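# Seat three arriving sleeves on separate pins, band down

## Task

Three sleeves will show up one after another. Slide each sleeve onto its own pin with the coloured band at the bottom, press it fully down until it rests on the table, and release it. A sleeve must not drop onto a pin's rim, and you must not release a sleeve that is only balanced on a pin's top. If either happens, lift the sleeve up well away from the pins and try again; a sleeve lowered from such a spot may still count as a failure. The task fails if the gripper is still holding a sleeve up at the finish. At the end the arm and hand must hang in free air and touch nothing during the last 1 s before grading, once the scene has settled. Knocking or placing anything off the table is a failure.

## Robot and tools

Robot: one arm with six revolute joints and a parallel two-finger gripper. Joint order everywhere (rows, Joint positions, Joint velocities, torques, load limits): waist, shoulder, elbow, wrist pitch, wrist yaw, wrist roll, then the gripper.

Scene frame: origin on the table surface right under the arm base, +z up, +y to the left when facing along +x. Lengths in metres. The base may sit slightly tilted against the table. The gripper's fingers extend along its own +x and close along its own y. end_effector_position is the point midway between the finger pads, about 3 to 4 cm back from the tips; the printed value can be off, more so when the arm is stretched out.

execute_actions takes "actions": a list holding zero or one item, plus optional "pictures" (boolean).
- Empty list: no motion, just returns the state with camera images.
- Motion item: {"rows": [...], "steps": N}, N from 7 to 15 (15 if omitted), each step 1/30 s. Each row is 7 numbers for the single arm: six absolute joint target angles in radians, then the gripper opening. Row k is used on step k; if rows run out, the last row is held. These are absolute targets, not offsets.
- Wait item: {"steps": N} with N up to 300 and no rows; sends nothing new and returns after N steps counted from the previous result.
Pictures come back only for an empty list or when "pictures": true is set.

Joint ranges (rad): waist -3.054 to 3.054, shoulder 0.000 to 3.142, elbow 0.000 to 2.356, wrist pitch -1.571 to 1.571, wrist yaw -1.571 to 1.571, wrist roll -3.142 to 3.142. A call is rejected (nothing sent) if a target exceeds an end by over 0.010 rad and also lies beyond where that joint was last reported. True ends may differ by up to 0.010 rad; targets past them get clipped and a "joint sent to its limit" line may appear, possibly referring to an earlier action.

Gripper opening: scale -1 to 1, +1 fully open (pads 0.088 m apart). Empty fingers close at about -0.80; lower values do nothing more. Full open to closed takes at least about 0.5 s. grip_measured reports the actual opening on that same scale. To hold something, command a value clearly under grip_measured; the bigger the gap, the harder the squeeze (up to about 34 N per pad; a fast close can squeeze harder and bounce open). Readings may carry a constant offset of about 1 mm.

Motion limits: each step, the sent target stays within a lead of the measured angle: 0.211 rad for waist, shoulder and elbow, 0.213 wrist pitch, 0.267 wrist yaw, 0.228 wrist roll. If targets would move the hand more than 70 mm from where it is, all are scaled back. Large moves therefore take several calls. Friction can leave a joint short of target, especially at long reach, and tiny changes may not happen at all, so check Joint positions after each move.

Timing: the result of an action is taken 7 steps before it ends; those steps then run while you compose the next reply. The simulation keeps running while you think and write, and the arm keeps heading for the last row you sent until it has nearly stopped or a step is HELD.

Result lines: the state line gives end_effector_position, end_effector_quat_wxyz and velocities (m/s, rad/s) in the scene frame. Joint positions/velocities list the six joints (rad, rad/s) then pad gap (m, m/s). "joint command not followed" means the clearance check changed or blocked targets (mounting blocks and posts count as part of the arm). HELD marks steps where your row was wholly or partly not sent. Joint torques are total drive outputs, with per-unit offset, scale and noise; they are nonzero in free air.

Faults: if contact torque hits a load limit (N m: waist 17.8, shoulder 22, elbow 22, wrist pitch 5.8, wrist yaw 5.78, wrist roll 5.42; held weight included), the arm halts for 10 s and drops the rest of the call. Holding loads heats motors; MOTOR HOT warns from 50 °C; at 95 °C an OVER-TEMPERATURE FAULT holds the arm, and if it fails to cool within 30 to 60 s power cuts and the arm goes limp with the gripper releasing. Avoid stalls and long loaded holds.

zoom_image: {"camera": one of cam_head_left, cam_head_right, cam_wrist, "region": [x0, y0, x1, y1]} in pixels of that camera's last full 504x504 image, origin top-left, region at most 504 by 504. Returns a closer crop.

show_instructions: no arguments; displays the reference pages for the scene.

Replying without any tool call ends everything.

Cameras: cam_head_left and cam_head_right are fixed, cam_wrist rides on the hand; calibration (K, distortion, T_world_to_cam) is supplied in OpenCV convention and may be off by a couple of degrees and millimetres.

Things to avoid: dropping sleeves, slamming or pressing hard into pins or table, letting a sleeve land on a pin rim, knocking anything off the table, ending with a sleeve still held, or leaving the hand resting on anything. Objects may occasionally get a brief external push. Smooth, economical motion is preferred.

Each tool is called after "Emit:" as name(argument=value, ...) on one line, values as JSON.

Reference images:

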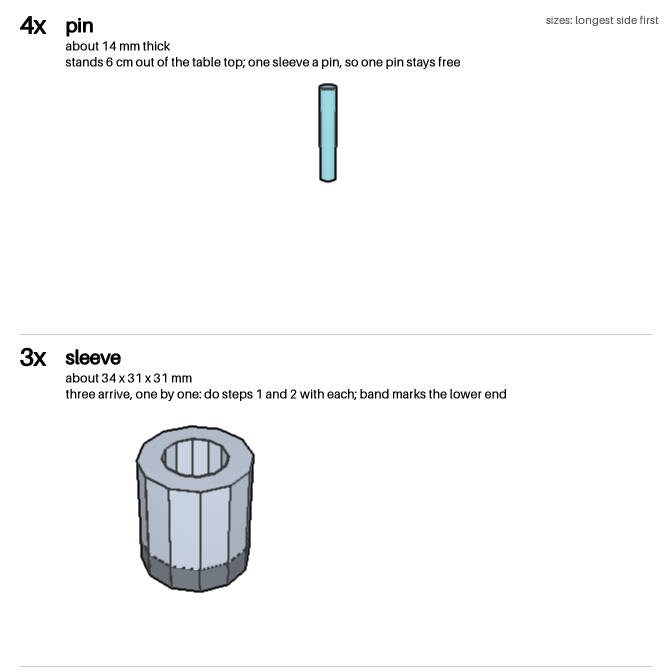

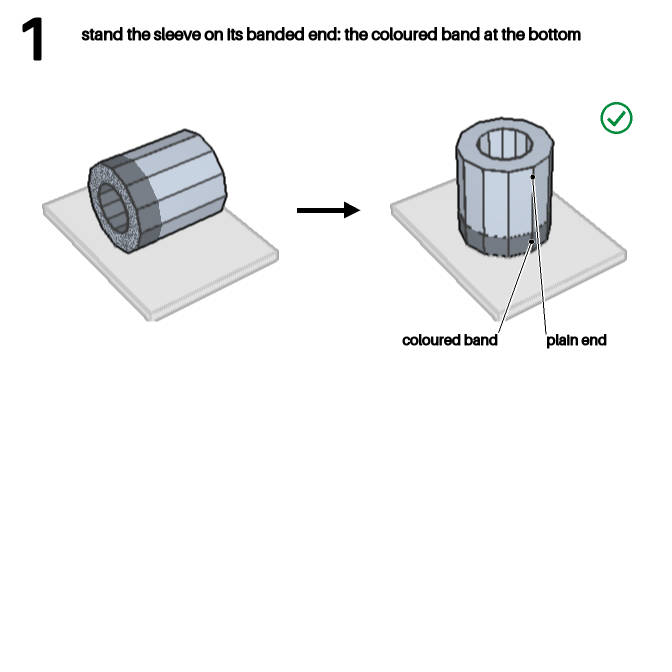

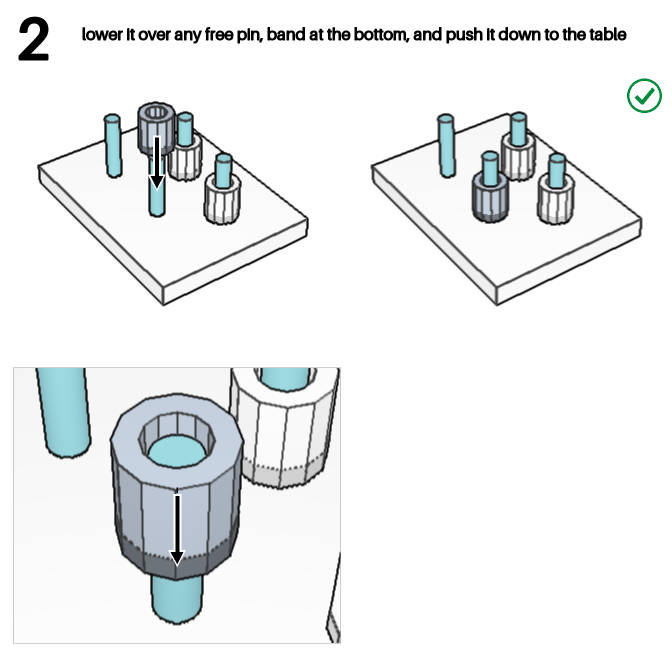

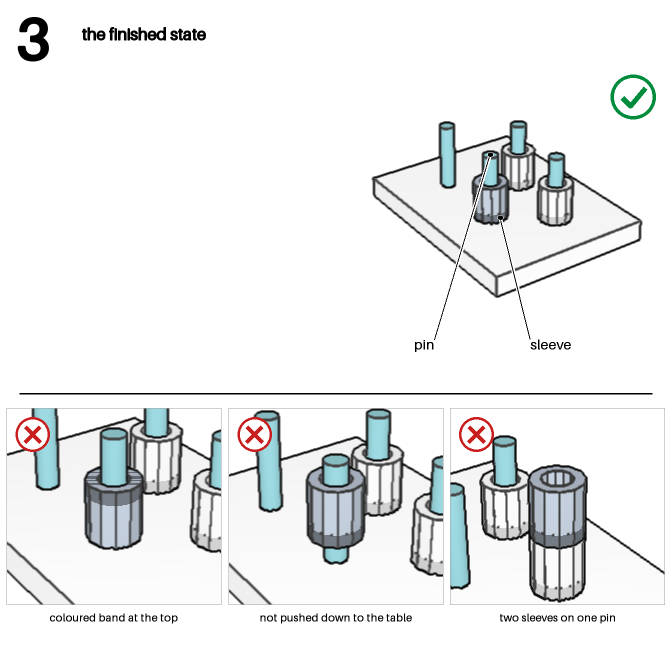

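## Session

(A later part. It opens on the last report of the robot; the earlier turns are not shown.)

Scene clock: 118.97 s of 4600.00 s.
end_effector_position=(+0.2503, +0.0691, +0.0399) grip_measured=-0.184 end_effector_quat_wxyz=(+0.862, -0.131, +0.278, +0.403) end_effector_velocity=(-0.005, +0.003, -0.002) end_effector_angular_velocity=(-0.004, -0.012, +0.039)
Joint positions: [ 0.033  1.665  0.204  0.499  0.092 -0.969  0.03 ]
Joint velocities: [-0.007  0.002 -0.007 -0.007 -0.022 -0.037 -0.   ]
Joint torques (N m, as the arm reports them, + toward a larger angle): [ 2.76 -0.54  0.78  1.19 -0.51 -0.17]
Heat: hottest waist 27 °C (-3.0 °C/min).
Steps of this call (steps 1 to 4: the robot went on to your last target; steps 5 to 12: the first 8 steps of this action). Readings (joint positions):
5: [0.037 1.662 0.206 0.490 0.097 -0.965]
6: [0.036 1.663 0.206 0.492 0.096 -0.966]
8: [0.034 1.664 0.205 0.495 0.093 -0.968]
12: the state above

Seated. Release and lift.

Emit:
execute_actions(actions=[{"rows":[[0.031,1.668,0.204,0.499,0.093,-0.97,-0.3],[0.031,1.668,0.204,0.499,0.093,-0.97,-0.15],[0.031,1.668,0.204,0.499,0.093,-0.97,-0.05],[0.031,1.668,0.204,0.499,0.093,-0.97,0.03],[0.031,1.668,0.204,0.499,0.093,-0.97,0.1],[0.031,1.668,0.204,0.499,0.093,-0.97,0.1],[0.031,1.668,0.204,0.499,0.093,-0.97,0.1],[0.031,1.668,0.204,0.499,0.093,-0.97,0.1],[0.05,1.635,0.222,0.46,0.11,-0.95,0.1],[0.07,1.61,0.229,0.43,0.12,-0.933,0.1],[0.092,1.588,0.236,0.396,0.133,-0.915,0.1],[0.118,1.558,0.245,0.353,0.148,-0.893,0.1],[0.145,1.529,0.255,0.31,0.164,-0.871,0.1],[0.17,1.504,0.267,0.27,0.177,-0.85,0.1],[0.195,1.48,0.279,0.231,0.191,-0.829,0.1]],"steps":15}])

Emit:
execute_actions(actions=[{"rows":[[0.22,1.458,0.292,0.192,0.205,-0.808,0.1],[0.244,1.438,0.305,0.154,0.218,-0.787,0.1],[0.27,1.42,0.322,0.113,0.232,-0.765,0.1],[0.296,1.40,0.339,0.073,0.247,-0.742,0.1],[0.31,1.38,0.355,0.05,0.25,-0.74,0.1],[0.32,1.36,0.37,0.04,0.25,-0.74,0.1],[0.325,1.345,0.38,0.035,0.25,-0.74,0.1]],"steps":15}])

Emit:
execute_actions(actions=[{"steps":12}], pictures=true)

Scene clock: 119.77 s of 4600.00 s.
end_effector_position=(+0.2503, +0.0691, +0.0398) grip_measured=-0.022 end_effector_quat_wxyz=(+0.862, -0.131, +0.278, +0.403) end_effector_velocity=(-0.003, +0.001, -0.001) end_effector_angular_velocity=(+0.008, +0.013, +0.006)
Joint positions: [ 0.032  1.666  0.204  0.5    0.091 -0.97   0.038]
Joint velocities: [-0.002  0.002 -0.002 -0.007 -0.007  0.007  0.046]
Joint torques (N m, as the arm reports them, + toward a larger angle): [ 3.53 -1.76  1.47  1.07 -0.58 -0.03]
Heat: hottest waist 27 °C (-2.0 °C/min).
Steps of this call (steps 1 to 7: the last 7 steps of your previous action; steps 8 to 15: the robot went on to your last target; step 16: nothing new was sent; steps 17 to 24: the first 8 steps of this action). Readings (joint positions):
17: [0.032 1.666 0.204 0.500 0.091 -0.970]
18: [0.032 1.666 0.204 0.500 0.091 -0.970]
20: [0.032 1.666 0.204 0.500 0.091 -0.970]
24: the state above

Scene clock: 120.27 s of 4600.00 s.
end_effector_position=(+0.2581, +0.0666, +0.1103) grip_measured=+0.097 end_effector_quat_wxyz=(+0.869, -0.130, +0.265, +0.398) end_effector_velocity=(+0.080, -0.044, +0.199) end_effector_angular_velocity=(+0.204, -0.361, -0.245)
Joint positions: [ 0.284  1.403  0.336  0.102  0.228 -0.77   0.044]
Joint velocities: [ 0.354 -0.491  0.335 -0.403  0.139  0.212  0.001]
Joint torques (N m, as the arm reports them, + toward a larger angle): [ 2.9  -1.61  4.31  1.08 -0.38  0.07]
Heat: hottest waist 27 °C (-2.0 °C/min).
Steps of this call (steps 1 to 7: the last 7 steps of your previous action; steps 8 to 15: the first 8 steps of this action). Readings (joint positions):
8: [0.139 1.546 0.248 0.318 0.158 -0.876]
9: [0.162 1.523 0.259 0.284 0.170 -0.858]
11: [0.209 1.480 0.285 0.210 0.197 -0.818]
15: the state above

Scene clock: 120.67 s of 4600.00 s.
end_effector_position=(+0.2625, +0.0621, +0.1285) grip_measured=+0.100 end_effector_quat_wxyz=(+0.875, -0.127, +0.253, +0.392) end_effector_velocity=(-0.000, -0.003, +0.004) end_effector_angular_velocity=(-0.010, -0.007, +0.006)
Joint positions: [ 0.322  1.353  0.37   0.041  0.246 -0.745  0.044]
Joint velocities: [ 0.007 -0.022  0.012 -0.037  0.007 -0.007 -0.   ]
Joint torques (N m, as the arm reports them, + toward a larger angle): [ 3.45 -1.88  4.67  1.14 -0.44  0.11]
Heat: hottest waist 27 °C (-2.0 °C/min).
Kept back: nothing.
Steps of this call (steps 1 to 7: the last 7 steps of your previous action; steps 8 to 12: the robot went on to your last target). Readings (joint positions):
1: [0.294 1.389 0.346 0.090 0.232 -0.764]
2: [0.301 1.378 0.355 0.080 0.235 -0.759]
4: [0.311 1.365 0.365 0.064 0.240 -0.752]
8: [0.319 1.356 0.368 0.046 0.244 -0.747]
12: the state above
camera_calibration (this result's frames):
cam_wrist: T_world_to_cam=[[0.726608, -0.687035, 0.00488723, -0.135213], [-0.533964, -0.569167, -0.625245, 0.288652], [0.432347, 0.451698, -0.780414, 0.0302543], [0, 0, 0, 1]] pos_world=[0.239296, 0.0577294, 0.20475]

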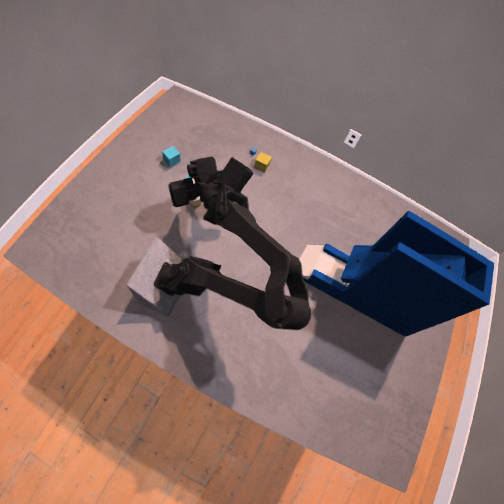

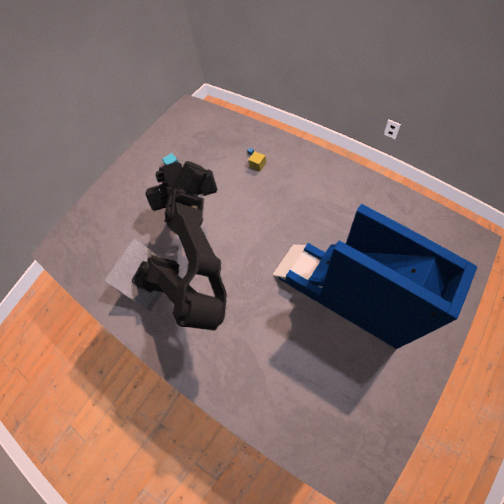

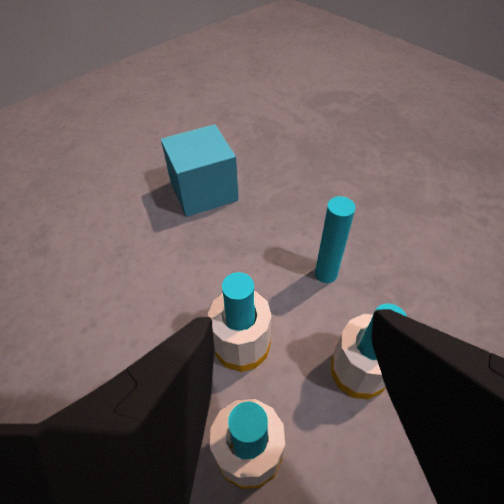

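Emit:
finished_scene(scene=1)

The scene is finished: the task was done.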